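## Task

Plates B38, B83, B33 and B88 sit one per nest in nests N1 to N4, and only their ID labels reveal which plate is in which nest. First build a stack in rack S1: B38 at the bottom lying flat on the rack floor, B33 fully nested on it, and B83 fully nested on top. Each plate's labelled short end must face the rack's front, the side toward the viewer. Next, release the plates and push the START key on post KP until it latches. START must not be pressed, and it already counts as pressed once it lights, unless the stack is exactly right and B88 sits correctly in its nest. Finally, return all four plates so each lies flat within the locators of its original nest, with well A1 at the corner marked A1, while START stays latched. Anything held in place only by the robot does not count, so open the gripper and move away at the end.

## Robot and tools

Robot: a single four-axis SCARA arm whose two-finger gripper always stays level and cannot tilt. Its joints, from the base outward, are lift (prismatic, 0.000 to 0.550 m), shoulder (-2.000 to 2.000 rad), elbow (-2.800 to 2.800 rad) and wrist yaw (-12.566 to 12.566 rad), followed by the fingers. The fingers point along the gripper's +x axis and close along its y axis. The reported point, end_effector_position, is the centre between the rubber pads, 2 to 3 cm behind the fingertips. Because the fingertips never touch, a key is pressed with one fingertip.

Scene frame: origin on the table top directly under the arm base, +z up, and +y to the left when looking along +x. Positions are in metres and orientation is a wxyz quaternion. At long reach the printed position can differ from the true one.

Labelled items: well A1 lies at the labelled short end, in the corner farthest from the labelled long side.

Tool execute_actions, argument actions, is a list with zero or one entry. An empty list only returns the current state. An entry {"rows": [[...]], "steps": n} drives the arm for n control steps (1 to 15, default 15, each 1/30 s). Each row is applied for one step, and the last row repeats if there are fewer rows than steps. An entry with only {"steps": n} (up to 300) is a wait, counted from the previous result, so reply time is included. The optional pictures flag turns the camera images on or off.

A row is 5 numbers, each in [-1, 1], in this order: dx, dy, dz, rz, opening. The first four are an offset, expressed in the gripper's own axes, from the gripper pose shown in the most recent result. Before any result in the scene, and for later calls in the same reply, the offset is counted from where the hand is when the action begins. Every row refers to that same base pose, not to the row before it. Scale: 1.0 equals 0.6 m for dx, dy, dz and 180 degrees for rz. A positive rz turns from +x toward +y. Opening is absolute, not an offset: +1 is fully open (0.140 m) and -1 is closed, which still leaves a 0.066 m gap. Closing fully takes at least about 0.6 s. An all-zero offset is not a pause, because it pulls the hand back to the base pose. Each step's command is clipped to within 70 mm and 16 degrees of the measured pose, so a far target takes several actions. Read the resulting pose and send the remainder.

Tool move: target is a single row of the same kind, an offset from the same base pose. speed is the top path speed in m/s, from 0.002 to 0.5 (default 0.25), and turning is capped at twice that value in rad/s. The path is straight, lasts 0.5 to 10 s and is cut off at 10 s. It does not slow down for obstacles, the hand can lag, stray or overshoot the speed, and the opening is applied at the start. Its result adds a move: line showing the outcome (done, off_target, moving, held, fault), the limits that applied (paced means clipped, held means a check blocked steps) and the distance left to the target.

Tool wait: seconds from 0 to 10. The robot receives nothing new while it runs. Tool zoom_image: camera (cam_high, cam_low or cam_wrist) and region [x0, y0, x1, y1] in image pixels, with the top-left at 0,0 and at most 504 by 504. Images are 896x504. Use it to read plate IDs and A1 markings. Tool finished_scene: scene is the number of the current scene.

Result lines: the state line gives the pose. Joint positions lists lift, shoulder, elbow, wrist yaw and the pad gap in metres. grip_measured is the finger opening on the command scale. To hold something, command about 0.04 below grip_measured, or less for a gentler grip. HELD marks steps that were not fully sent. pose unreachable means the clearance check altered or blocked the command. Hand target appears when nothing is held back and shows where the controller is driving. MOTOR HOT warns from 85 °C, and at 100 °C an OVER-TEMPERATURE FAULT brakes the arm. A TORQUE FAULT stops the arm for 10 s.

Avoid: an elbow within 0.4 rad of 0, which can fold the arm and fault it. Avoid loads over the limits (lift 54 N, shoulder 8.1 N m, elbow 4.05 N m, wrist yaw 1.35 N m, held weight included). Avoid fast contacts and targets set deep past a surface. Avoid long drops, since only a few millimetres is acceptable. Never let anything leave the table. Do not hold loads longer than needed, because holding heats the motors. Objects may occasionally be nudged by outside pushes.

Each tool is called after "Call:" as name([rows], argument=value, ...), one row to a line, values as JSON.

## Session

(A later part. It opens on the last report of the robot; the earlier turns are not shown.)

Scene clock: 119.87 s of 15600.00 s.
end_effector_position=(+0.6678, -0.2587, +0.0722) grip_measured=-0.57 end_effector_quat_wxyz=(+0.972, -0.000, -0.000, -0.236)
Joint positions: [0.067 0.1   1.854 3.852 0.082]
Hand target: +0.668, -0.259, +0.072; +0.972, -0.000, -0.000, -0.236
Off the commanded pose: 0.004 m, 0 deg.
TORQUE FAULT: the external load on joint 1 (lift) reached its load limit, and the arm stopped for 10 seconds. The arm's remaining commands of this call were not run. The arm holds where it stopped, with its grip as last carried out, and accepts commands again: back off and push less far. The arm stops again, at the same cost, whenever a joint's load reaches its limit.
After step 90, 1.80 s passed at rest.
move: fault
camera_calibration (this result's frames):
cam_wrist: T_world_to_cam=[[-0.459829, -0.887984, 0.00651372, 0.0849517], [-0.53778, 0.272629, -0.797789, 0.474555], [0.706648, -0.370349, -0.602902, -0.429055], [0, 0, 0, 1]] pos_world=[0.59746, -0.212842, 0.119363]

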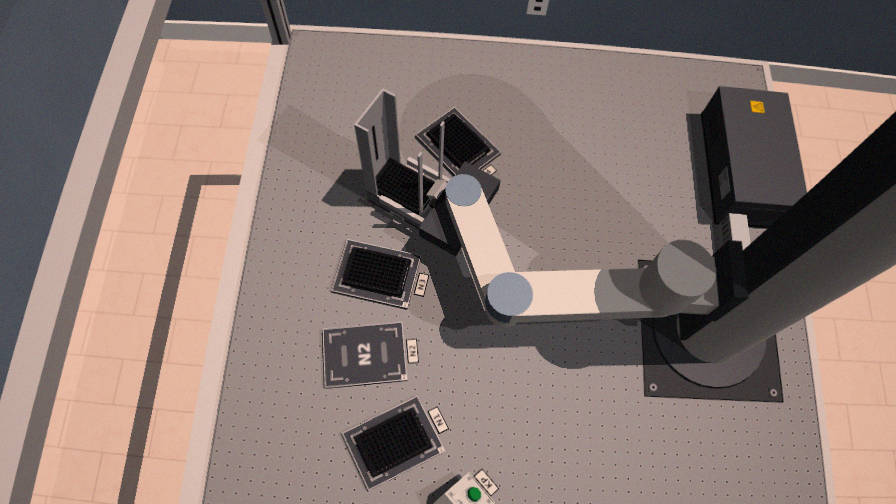

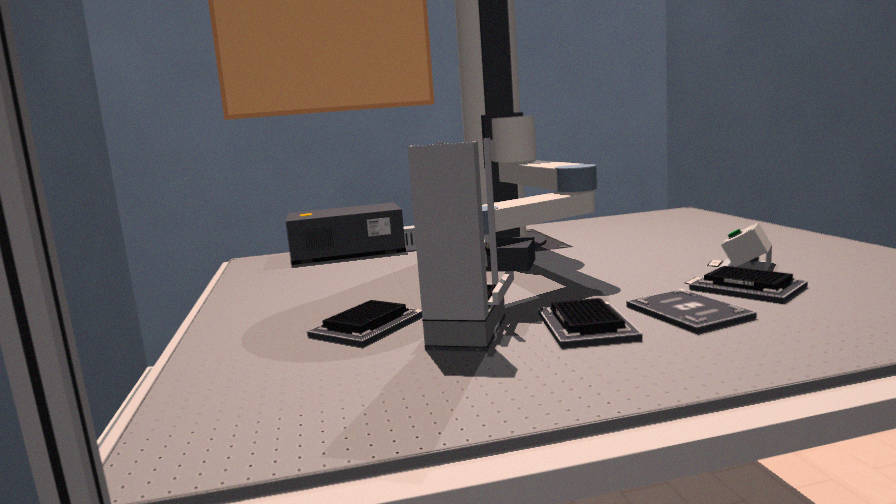

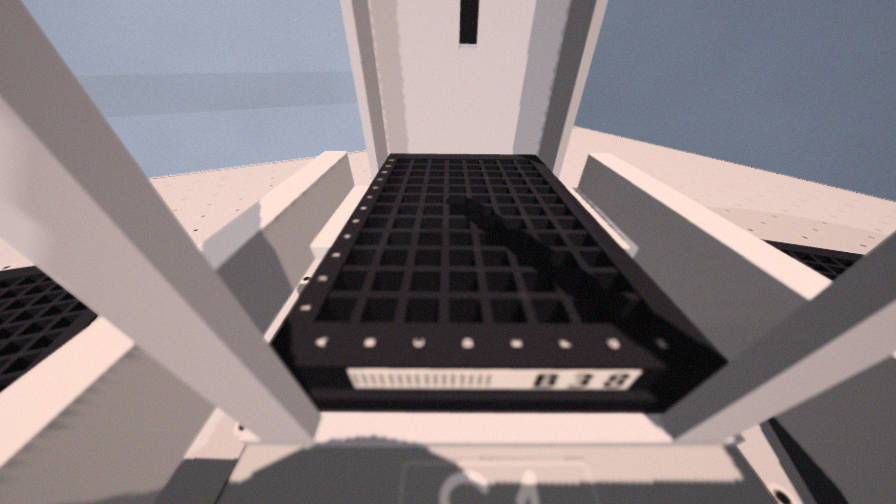

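Call:
move(target=[0,0,0.002,0,0.3])

Call:
move(target=[-0.283,0,0.05,0,0.3])

Call:
move(target=[-0.26,0.595,0,0.318,0.3], speed=0.4)

Scene clock: 127.73 s of 15600.00 s.
end_effector_position=(+0.6678, -0.2587, +0.0733) grip_measured=+0.30 end_effector_quat_wxyz=(+0.972, -0.000, -0.000, -0.236)
Joint positions: [0.068 0.1   1.854 3.852 0.114]
Hand target: +0.668, -0.259, +0.073; +0.972, -0.000, -0.000, -0.236
Off the commanded pose: 0.000 m, 0 deg.
After step 90, 4.17 s passed at rest.
move: done
camera_calibration (this result's frames):
cam_wrist: T_world_to_cam=[[-0.459823, -0.887986, 0.00651372, 0.0849428], [-0.537781, 0.272626, -0.797789, 0.475464], [0.70665, -0.370345, -0.602902, -0.428371], [0, 0, 0, 1]] pos_world=[0.597462, -0.212841, 0.120501]

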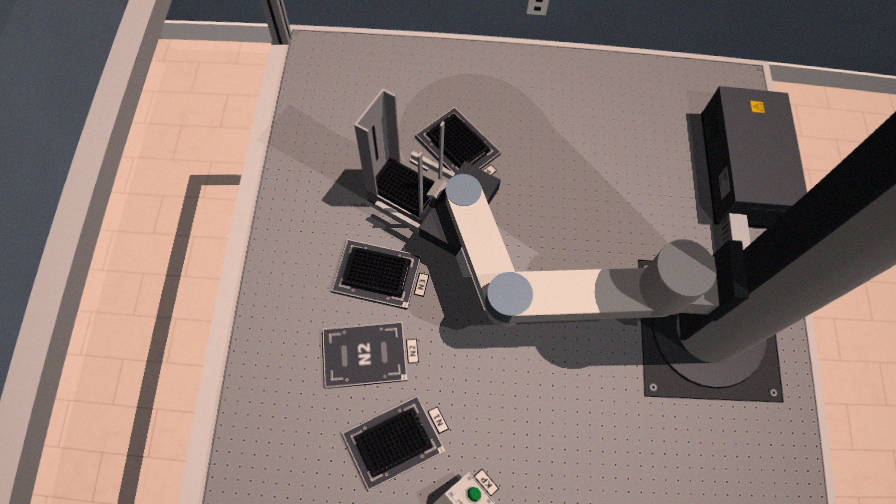

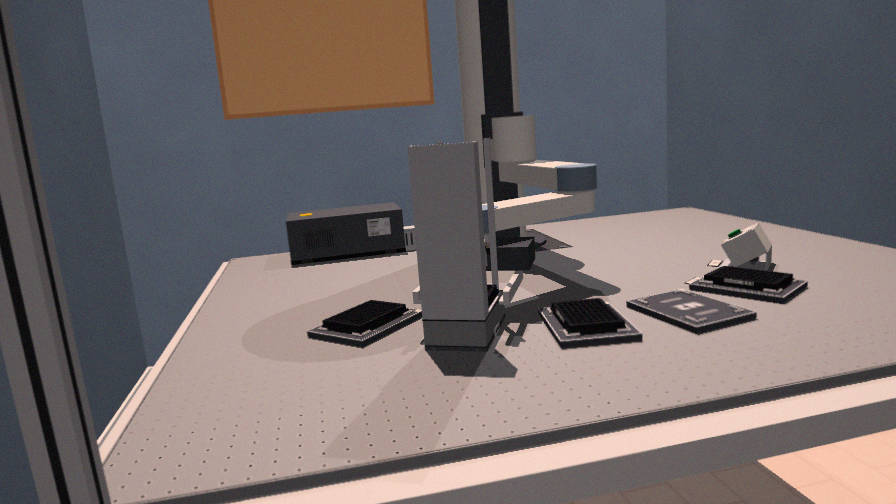

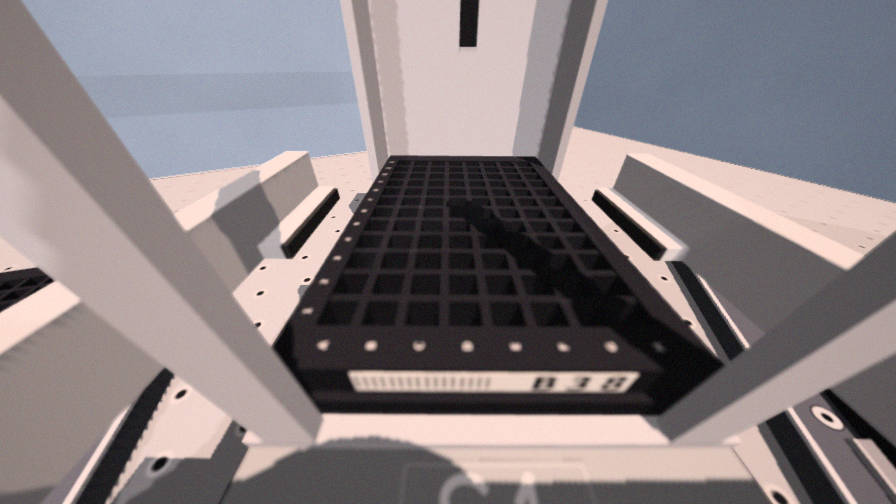

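Scene clock: 128.83 s of 15600.00 s.
end_effector_position=(+0.5169, -0.1808, +0.1033) grip_measured=+0.30 end_effector_quat_wxyz=(+0.972, -0.000, -0.000, -0.236)
Joint positions: [0.098 0.446 0.978 4.382 0.114]
Hand target: +0.517, -0.181, +0.103; +0.972, -0.000, -0.000, -0.236
Off the commanded pose: 0.000 m, 0 deg.
move: done
camera_calibration (this result's frames):
cam_wrist: T_world_to_cam=[[-0.460007, -0.887891, 0.00651372, 0.0846172], [-0.537725, 0.272737, -0.797789, 0.397022], [0.706573, -0.370491, -0.602902, -0.274779], [0, 0, 0, 1]] pos_world=[0.446564, -0.134955, 0.150524]

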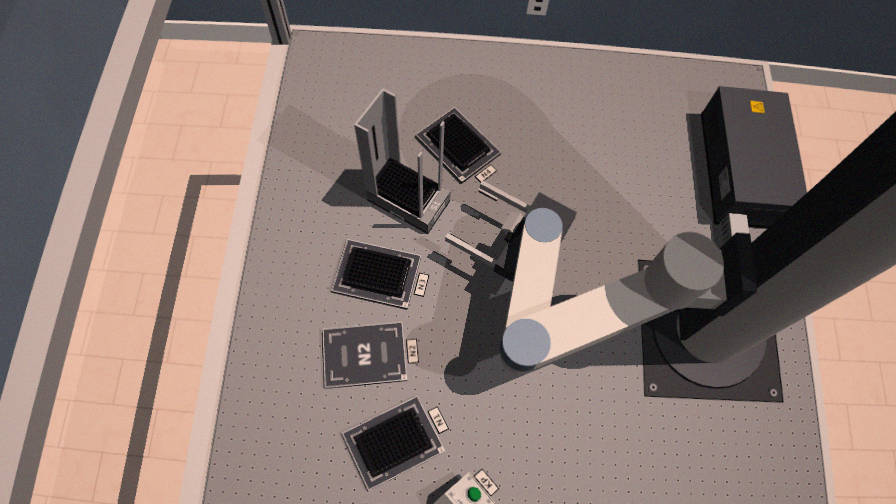

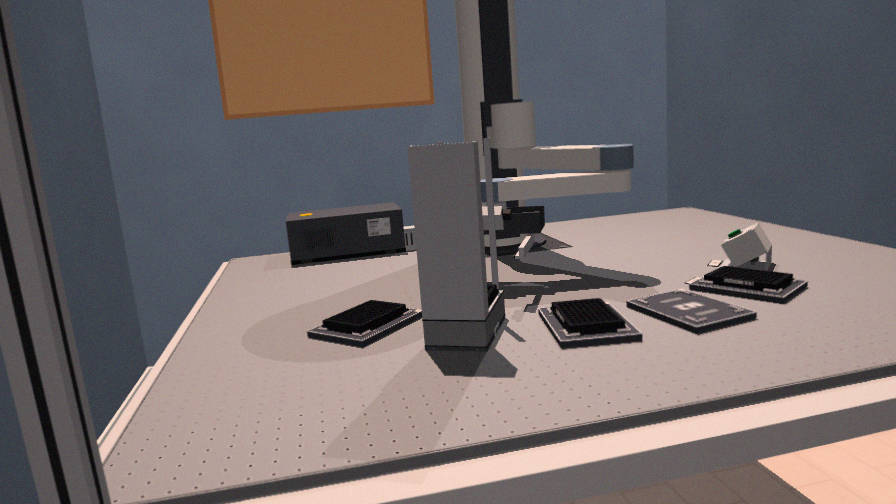

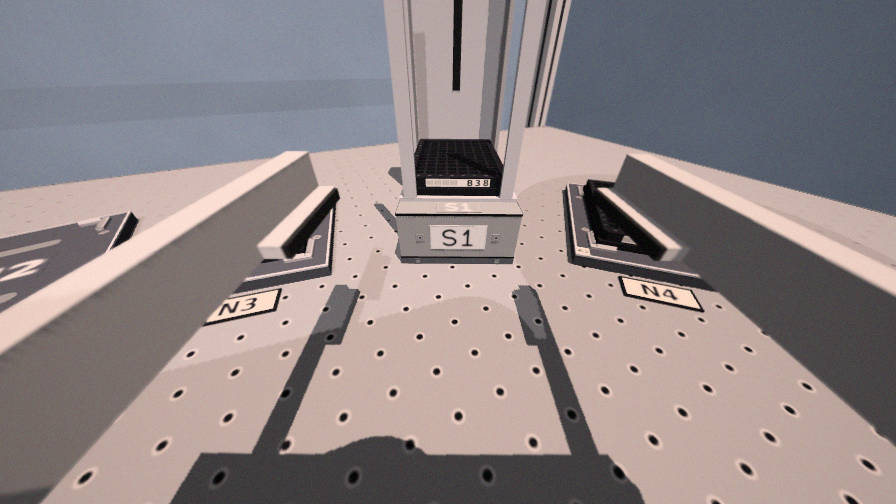

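Scene clock: 130.50 s of 15600.00 s.
end_effector_position=(+0.5421, +0.2081, +0.1033) grip_measured=+0.30 end_effector_quat_wxyz=(+0.966, -0.000, -0.000, +0.258)
Joint positions: [0.098 1.395 1.137 4.274 0.114]
Hand target: +0.542, +0.208, +0.103; +0.966, -0.000, -0.000, +0.258
Off the commanded pose: 0.000 m, 0 deg.
move: done
camera_calibration (this result's frames):
cam_wrist: T_world_to_cam=[[0.498232, -0.867019, 0.00651372, -0.0822124], [-0.520161, -0.304903, -0.797789, 0.415184], [0.693684, 0.394095, -0.602902, -0.300595], [0, 0, 0, 1]] pos_world=[0.465441, 0.173774, 0.150535]

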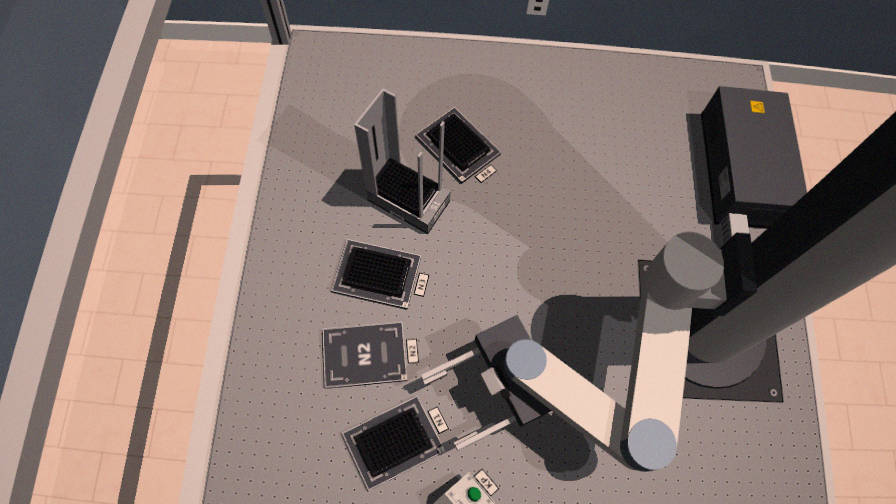

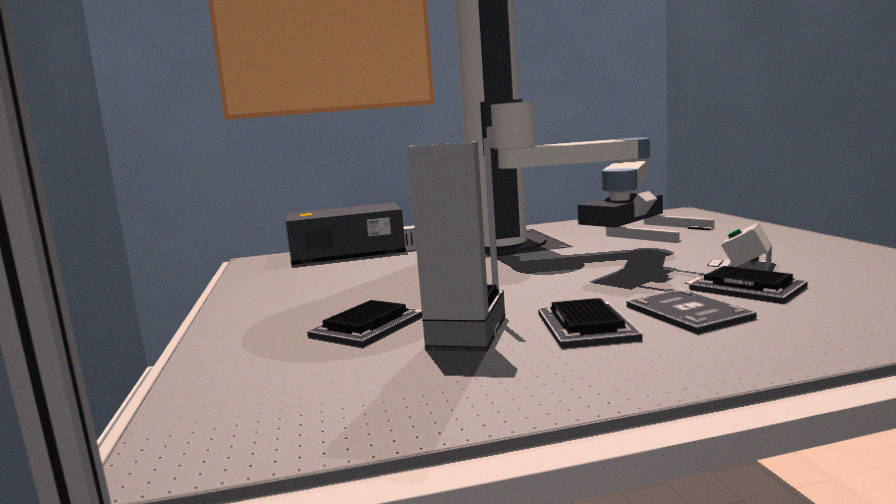

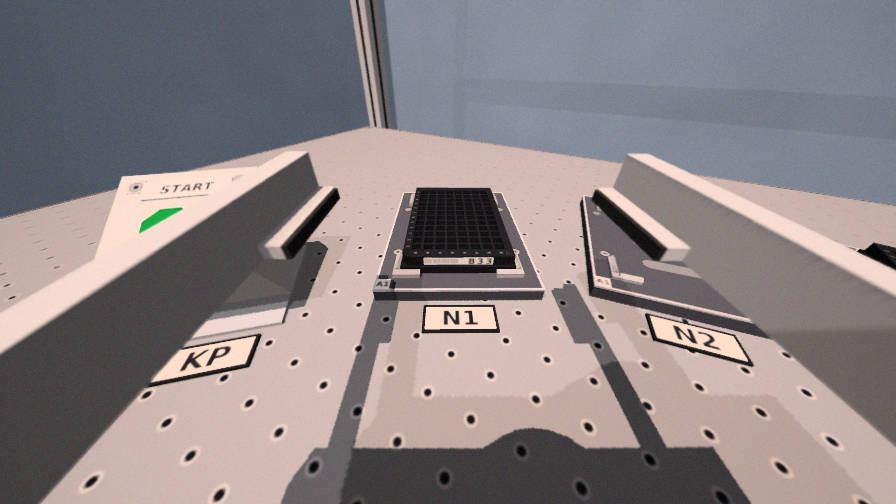

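Call:
move(target=[0.202,0.002,-0.075,0.005,0.3])

Call:
move(target=[0,0,-0.042,0,-0.2], speed=0.05)

Scene clock: 133.97 s of 15600.00 s.
end_effector_position=(+0.6465, +0.2697, +0.0583) grip_measured=+0.30 end_effector_quat_wxyz=(+0.964, -0.000, -0.000, +0.266)
Joint positions: [0.053 1.136 1.77  3.916 0.114]
Hand target: +0.646, +0.270, +0.058; +0.964, -0.000, -0.000, +0.266
Off the commanded pose: 0.000 m, 0 deg.
move: done
camera_calibration (this result's frames):
cam_wrist: T_world_to_cam=[[0.5119, -0.85902, 0.00651372, -0.0915771], [-0.515267, -0.313103, -0.797789, 0.451355], [0.687356, 0.405032, -0.602902, -0.423309], [0, 0, 0, 1]] pos_world=[0.57041, 0.234108, 0.105468]

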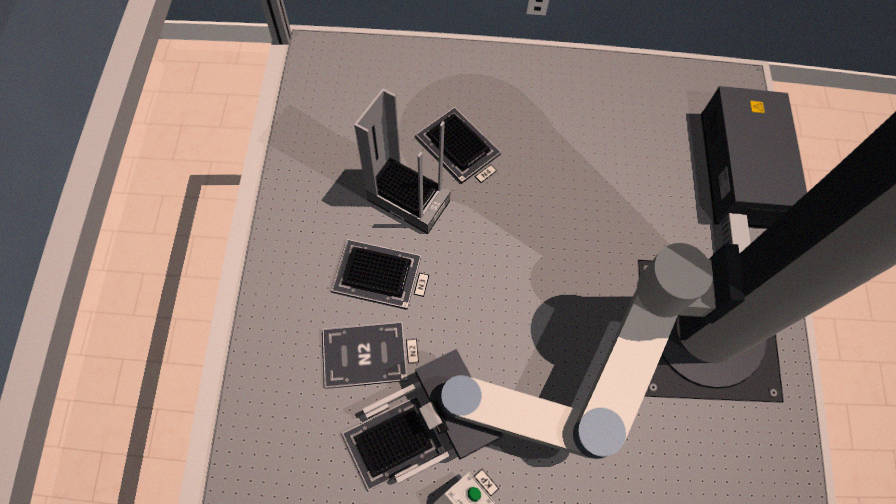

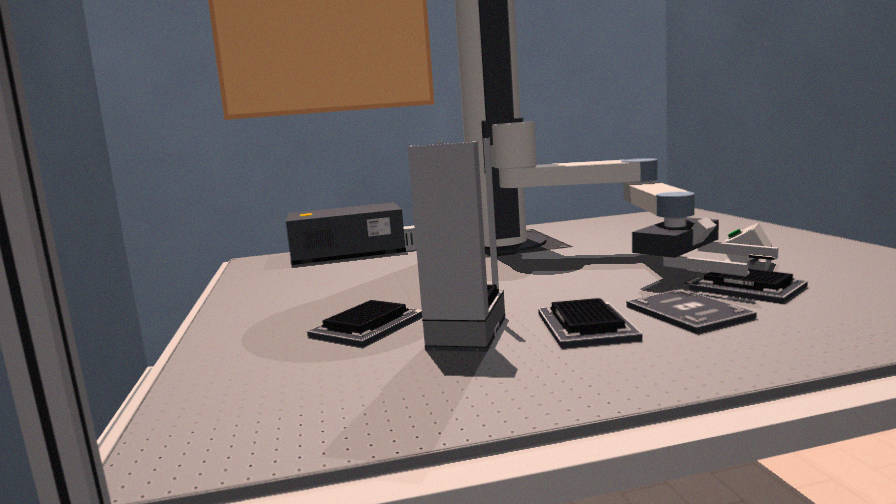

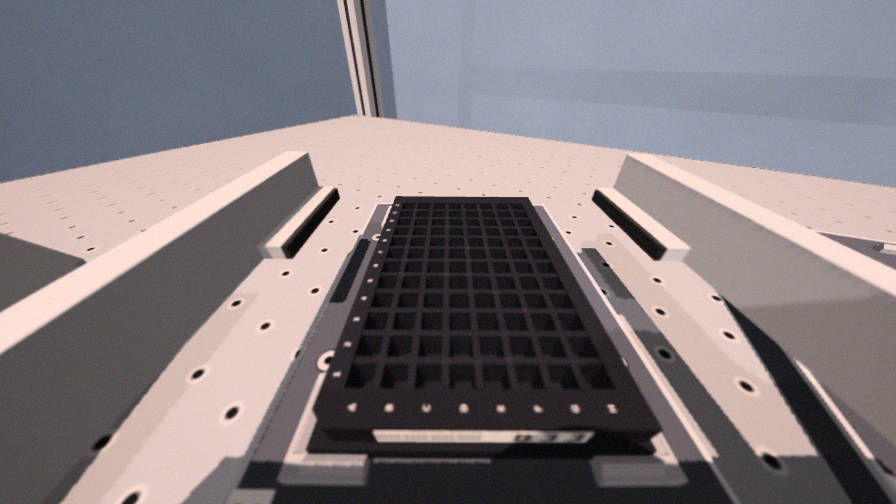

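Scene clock: 134.73 s of 15600.00 s.
end_effector_position=(+0.6465, +0.2697, +0.0330) grip_measured=-0.20 end_effector_quat_wxyz=(+0.964, -0.000, -0.000, +0.266)
Joint positions: [0.028 1.136 1.77  3.916 0.096]
Hand target: +0.646, +0.270, +0.033; +0.964, -0.000, -0.000, +0.266
Off the commanded pose: 0.000 m, 0 deg.
move: done
camera_calibration (this result's frames):
cam_wrist: T_world_to_cam=[[0.511884, -0.85903, 0.00651372, -0.0914049], [-0.515273, -0.313093, -0.797789, 0.431197], [0.687364, 0.405019, -0.602902, -0.438542], [0, 0, 0, 1]] pos_world=[0.570411, 0.234103, 0.0802017]

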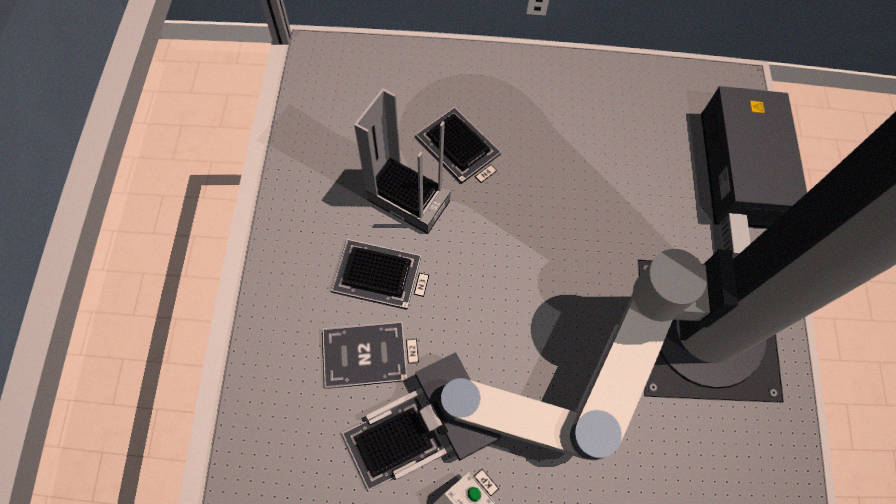

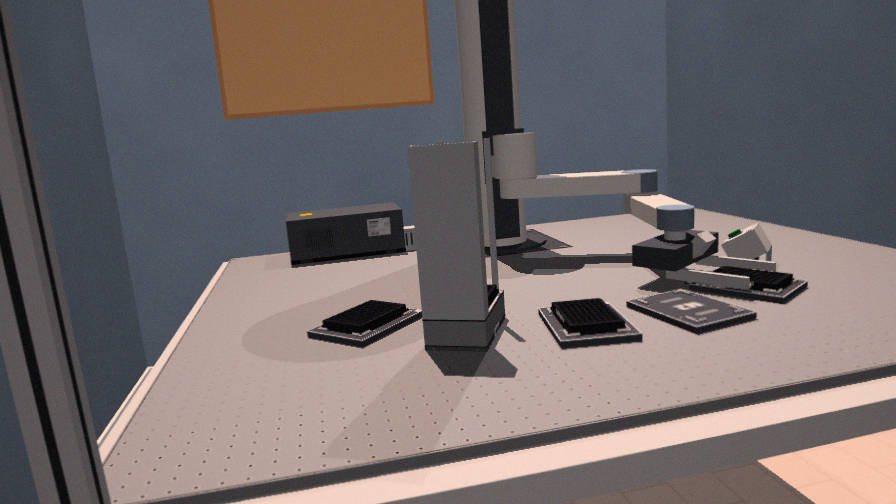

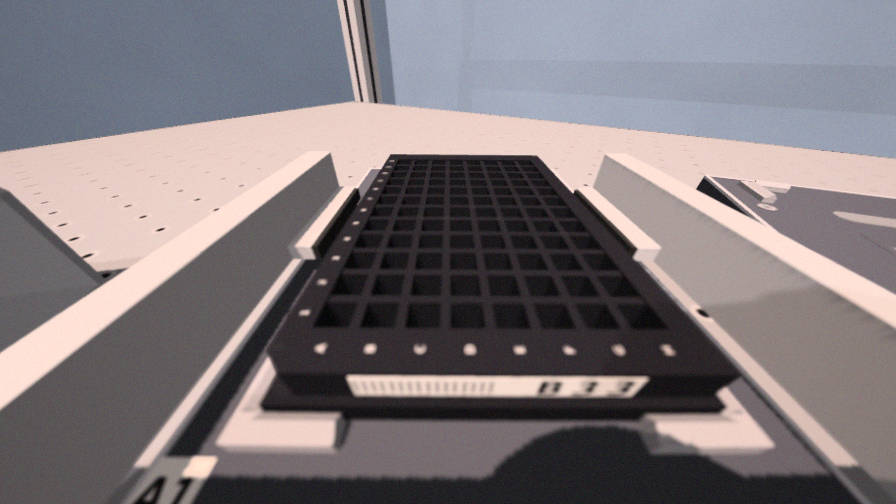

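Call:
move(target=[-0.0022,-0.001,0,0,-0.45])

Call:
move(target=[0,0,0,0,-0.62])

Call:
move(target=[0,0,0.505,0,-0.62], speed=0.3)

Call:
move(target=[-0.419,-0.7735,0,-0.323,-0.62], speed=0.3)

Scene clock: 141.07 s of 15600.00 s.
end_effector_position=(+0.6457, +0.2684, +0.0330) grip_measured=-0.45 end_effector_quat_wxyz=(+0.964, -0.000, -0.000, +0.266)
Joint positions: [0.028 1.138 1.762 3.922 0.086]
Hand target: +0.646, +0.268, +0.033; +0.964, -0.000, -0.000, +0.266
Off the commanded pose: 0.000 m, 0 deg.
After step 90, 2.63 s passed at rest.
move: done
camera_calibration (this result's frames):
cam_wrist: T_world_to_cam=[[0.511622, -0.859186, 0.00651372, -0.0918947], [-0.515368, -0.312936, -0.797789, 0.430429], [0.687487, 0.40481, -0.602902, -0.437528], [0, 0, 0, 1]] pos_world=[0.569639, 0.232858, 0.0802037]

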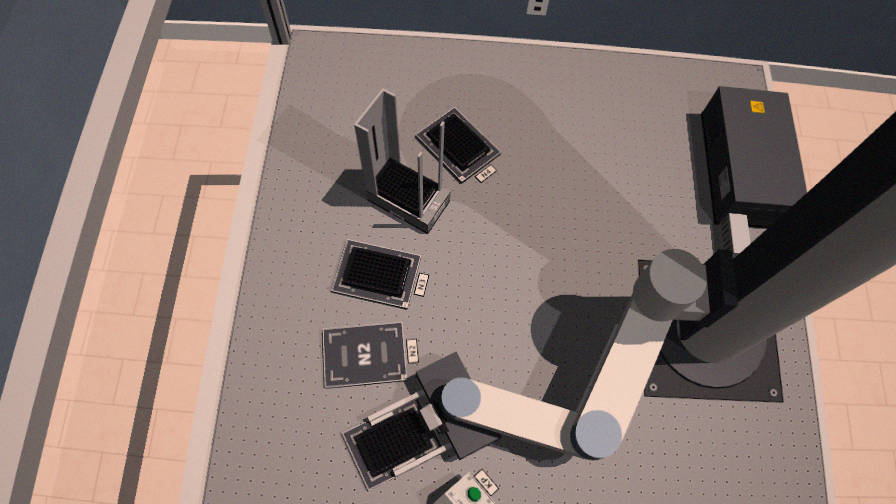

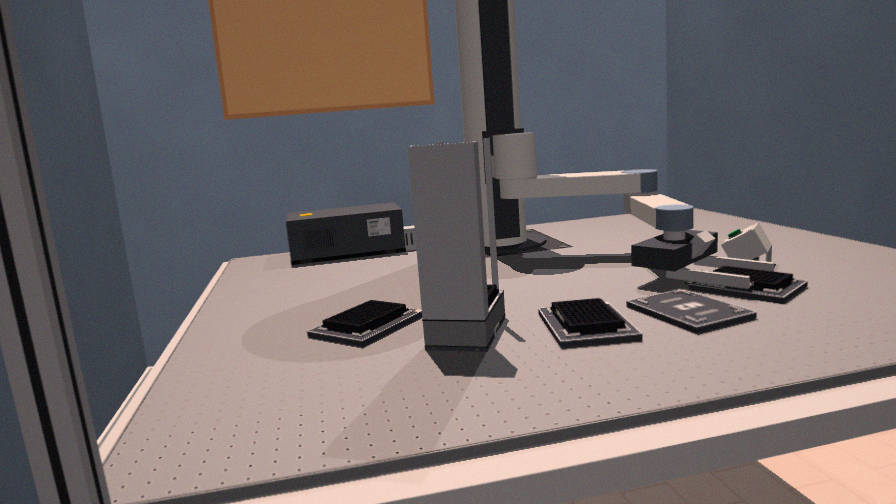

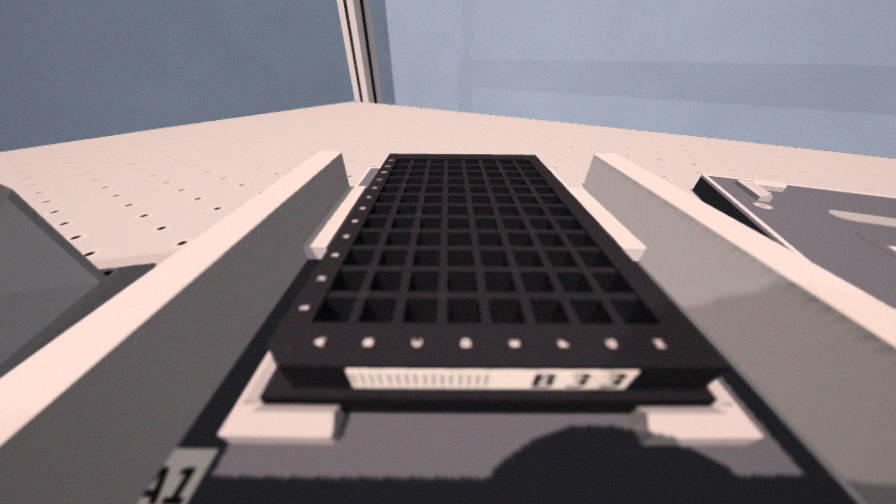

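Scene clock: 141.57 s of 15600.00 s.
end_effector_position=(+0.6457, +0.2684, +0.0331) grip_measured=-0.57 end_effector_quat_wxyz=(+0.964, -0.000, -0.000, +0.266)
Joint positions: [0.028 1.138 1.762 3.922 0.082]
Hand target: +0.646, +0.268, +0.033; +0.964, -0.000, -0.000, +0.266
Off the commanded pose: 0.000 m, 0 deg.
move: done
camera_calibration (this result's frames):
cam_wrist: T_world_to_cam=[[0.511739, -0.859116, 0.00651372, -0.091942], [-0.515326, -0.313006, -0.797789, 0.430481], [0.687432, 0.404903, -0.602902, -0.437494], [0, 0, 0, 1]] pos_world=[0.569635, 0.232897, 0.0802661]

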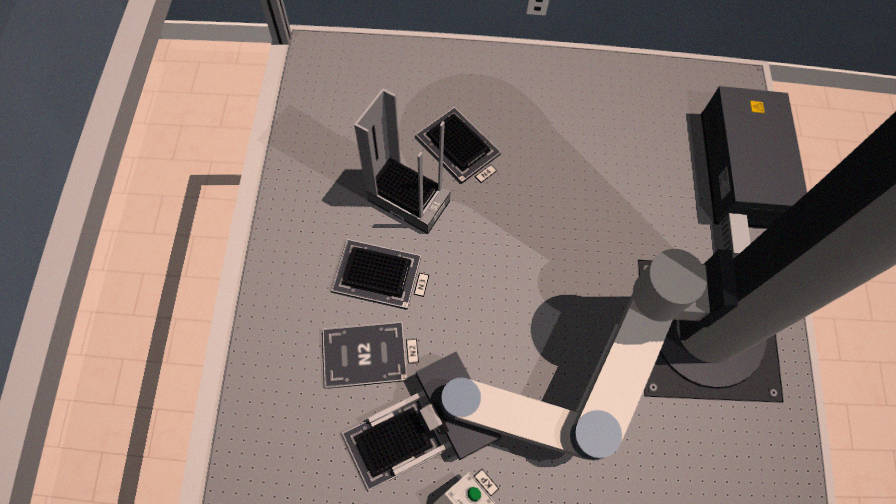

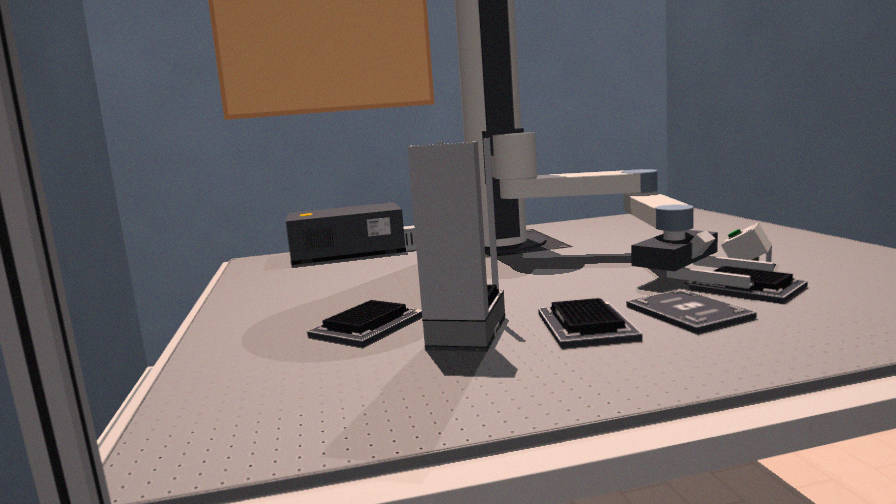

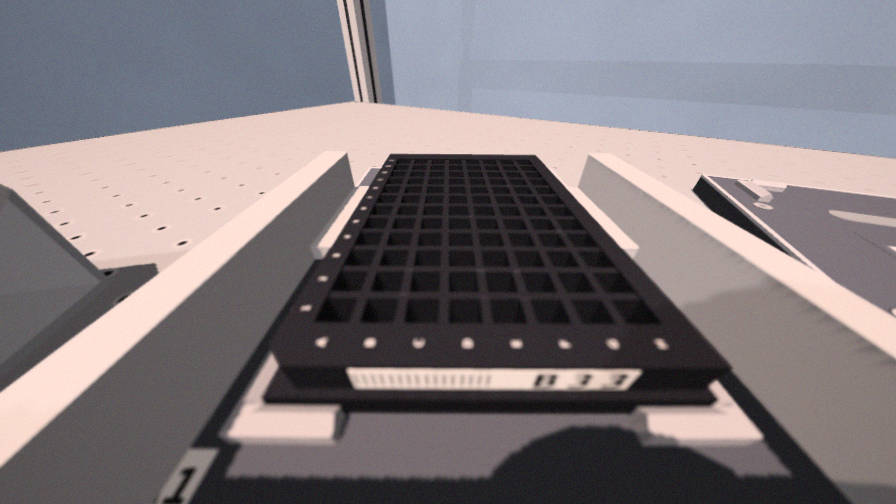

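Scene clock: 143.03 s of 15600.00 s.
end_effector_position=(+0.6457, +0.2685, +0.3361) grip_measured=-0.57 end_effector_quat_wxyz=(+0.964, -0.000, -0.000, +0.266)
Joint positions: [0.331 1.138 1.762 3.922 0.082]
Hand target: +0.646, +0.268, +0.336; +0.964, -0.000, -0.000, +0.266
Off the commanded pose: 0.000 m, 0 deg.
move: done
camera_calibration (this result's frames):
cam_wrist: T_world_to_cam=[[0.511785, -0.859089, 0.00651372, -0.0939369], [-0.515309, -0.313034, -0.797789, 0.672253], [0.687411, 0.404939, -0.602902, -0.25478], [0, 0, 0, 1]] pos_world=[0.569632, 0.232908, 0.38332]

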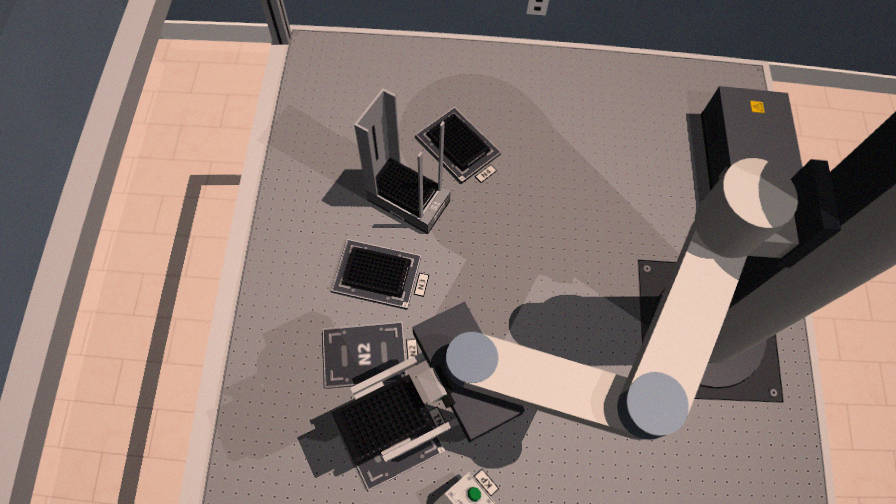

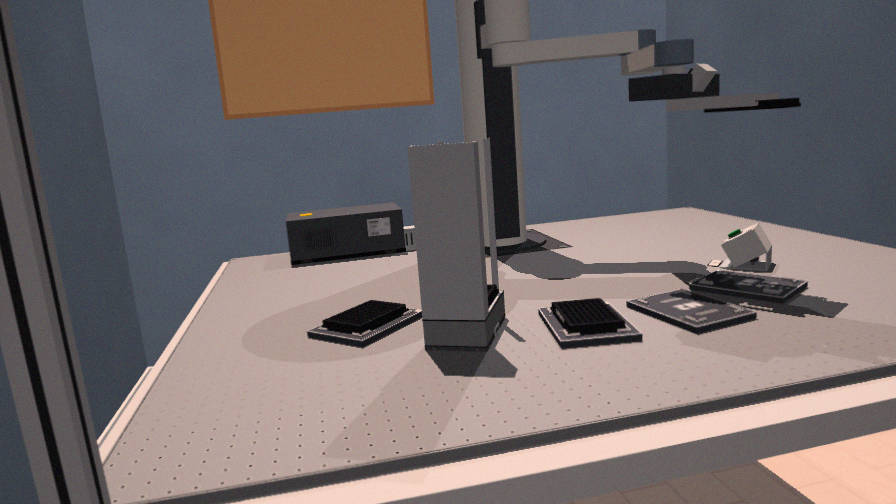

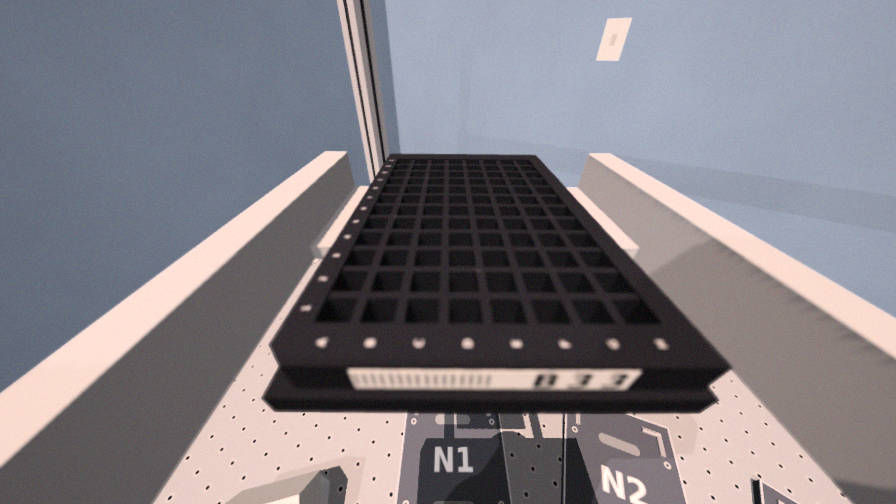

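Scene clock: 145.27 s of 15600.00 s.
end_effector_position=(+0.6679, -0.2590, +0.3361) grip_measured=-0.57 end_effector_quat_wxyz=(+0.972, -0.000, -0.000, -0.236)
Joint positions: [0.331 0.099 1.855 3.852 0.082]
Hand target: +0.668, -0.259, +0.336; +0.972, -0.000, -0.000, -0.236
Off the commanded pose: 0.000 m, 0 deg.
move: done
camera_calibration (this result's frames):
cam_wrist: T_world_to_cam=[[-0.459545, -0.88813, 0.00651372, 0.0827842], [-0.537866, 0.272457, -0.797789, 0.68527], [0.706766, -0.370124, -0.602902, -0.270101], [0, 0, 0, 1]] pos_world=[0.597525, -0.213154, 0.383316]

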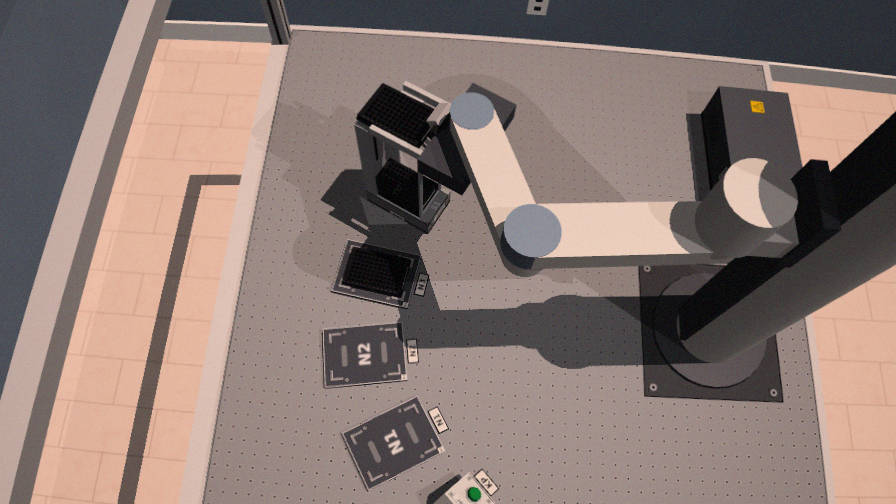

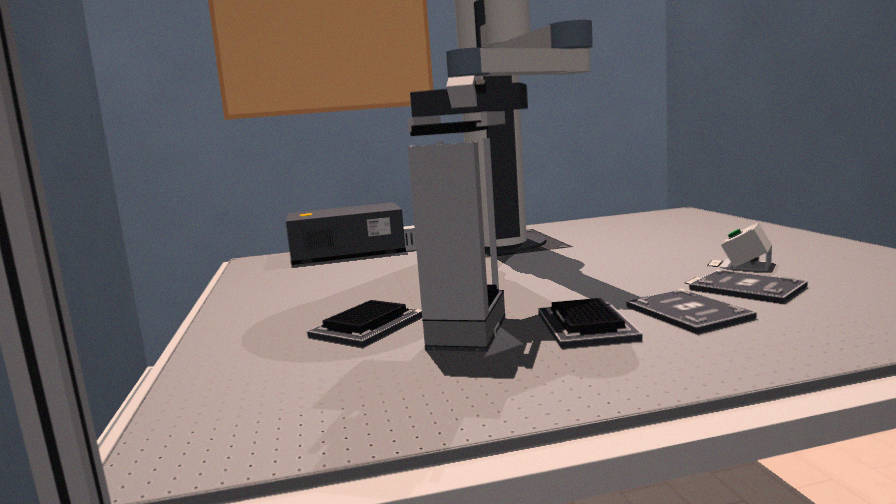

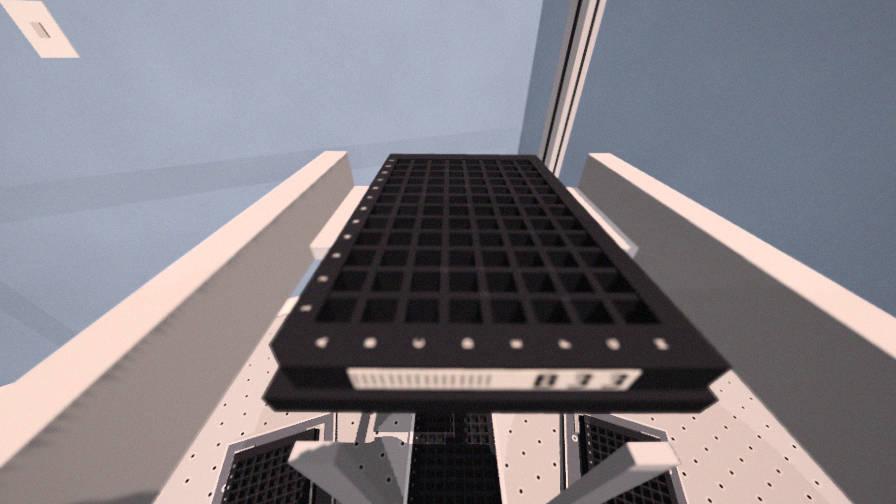

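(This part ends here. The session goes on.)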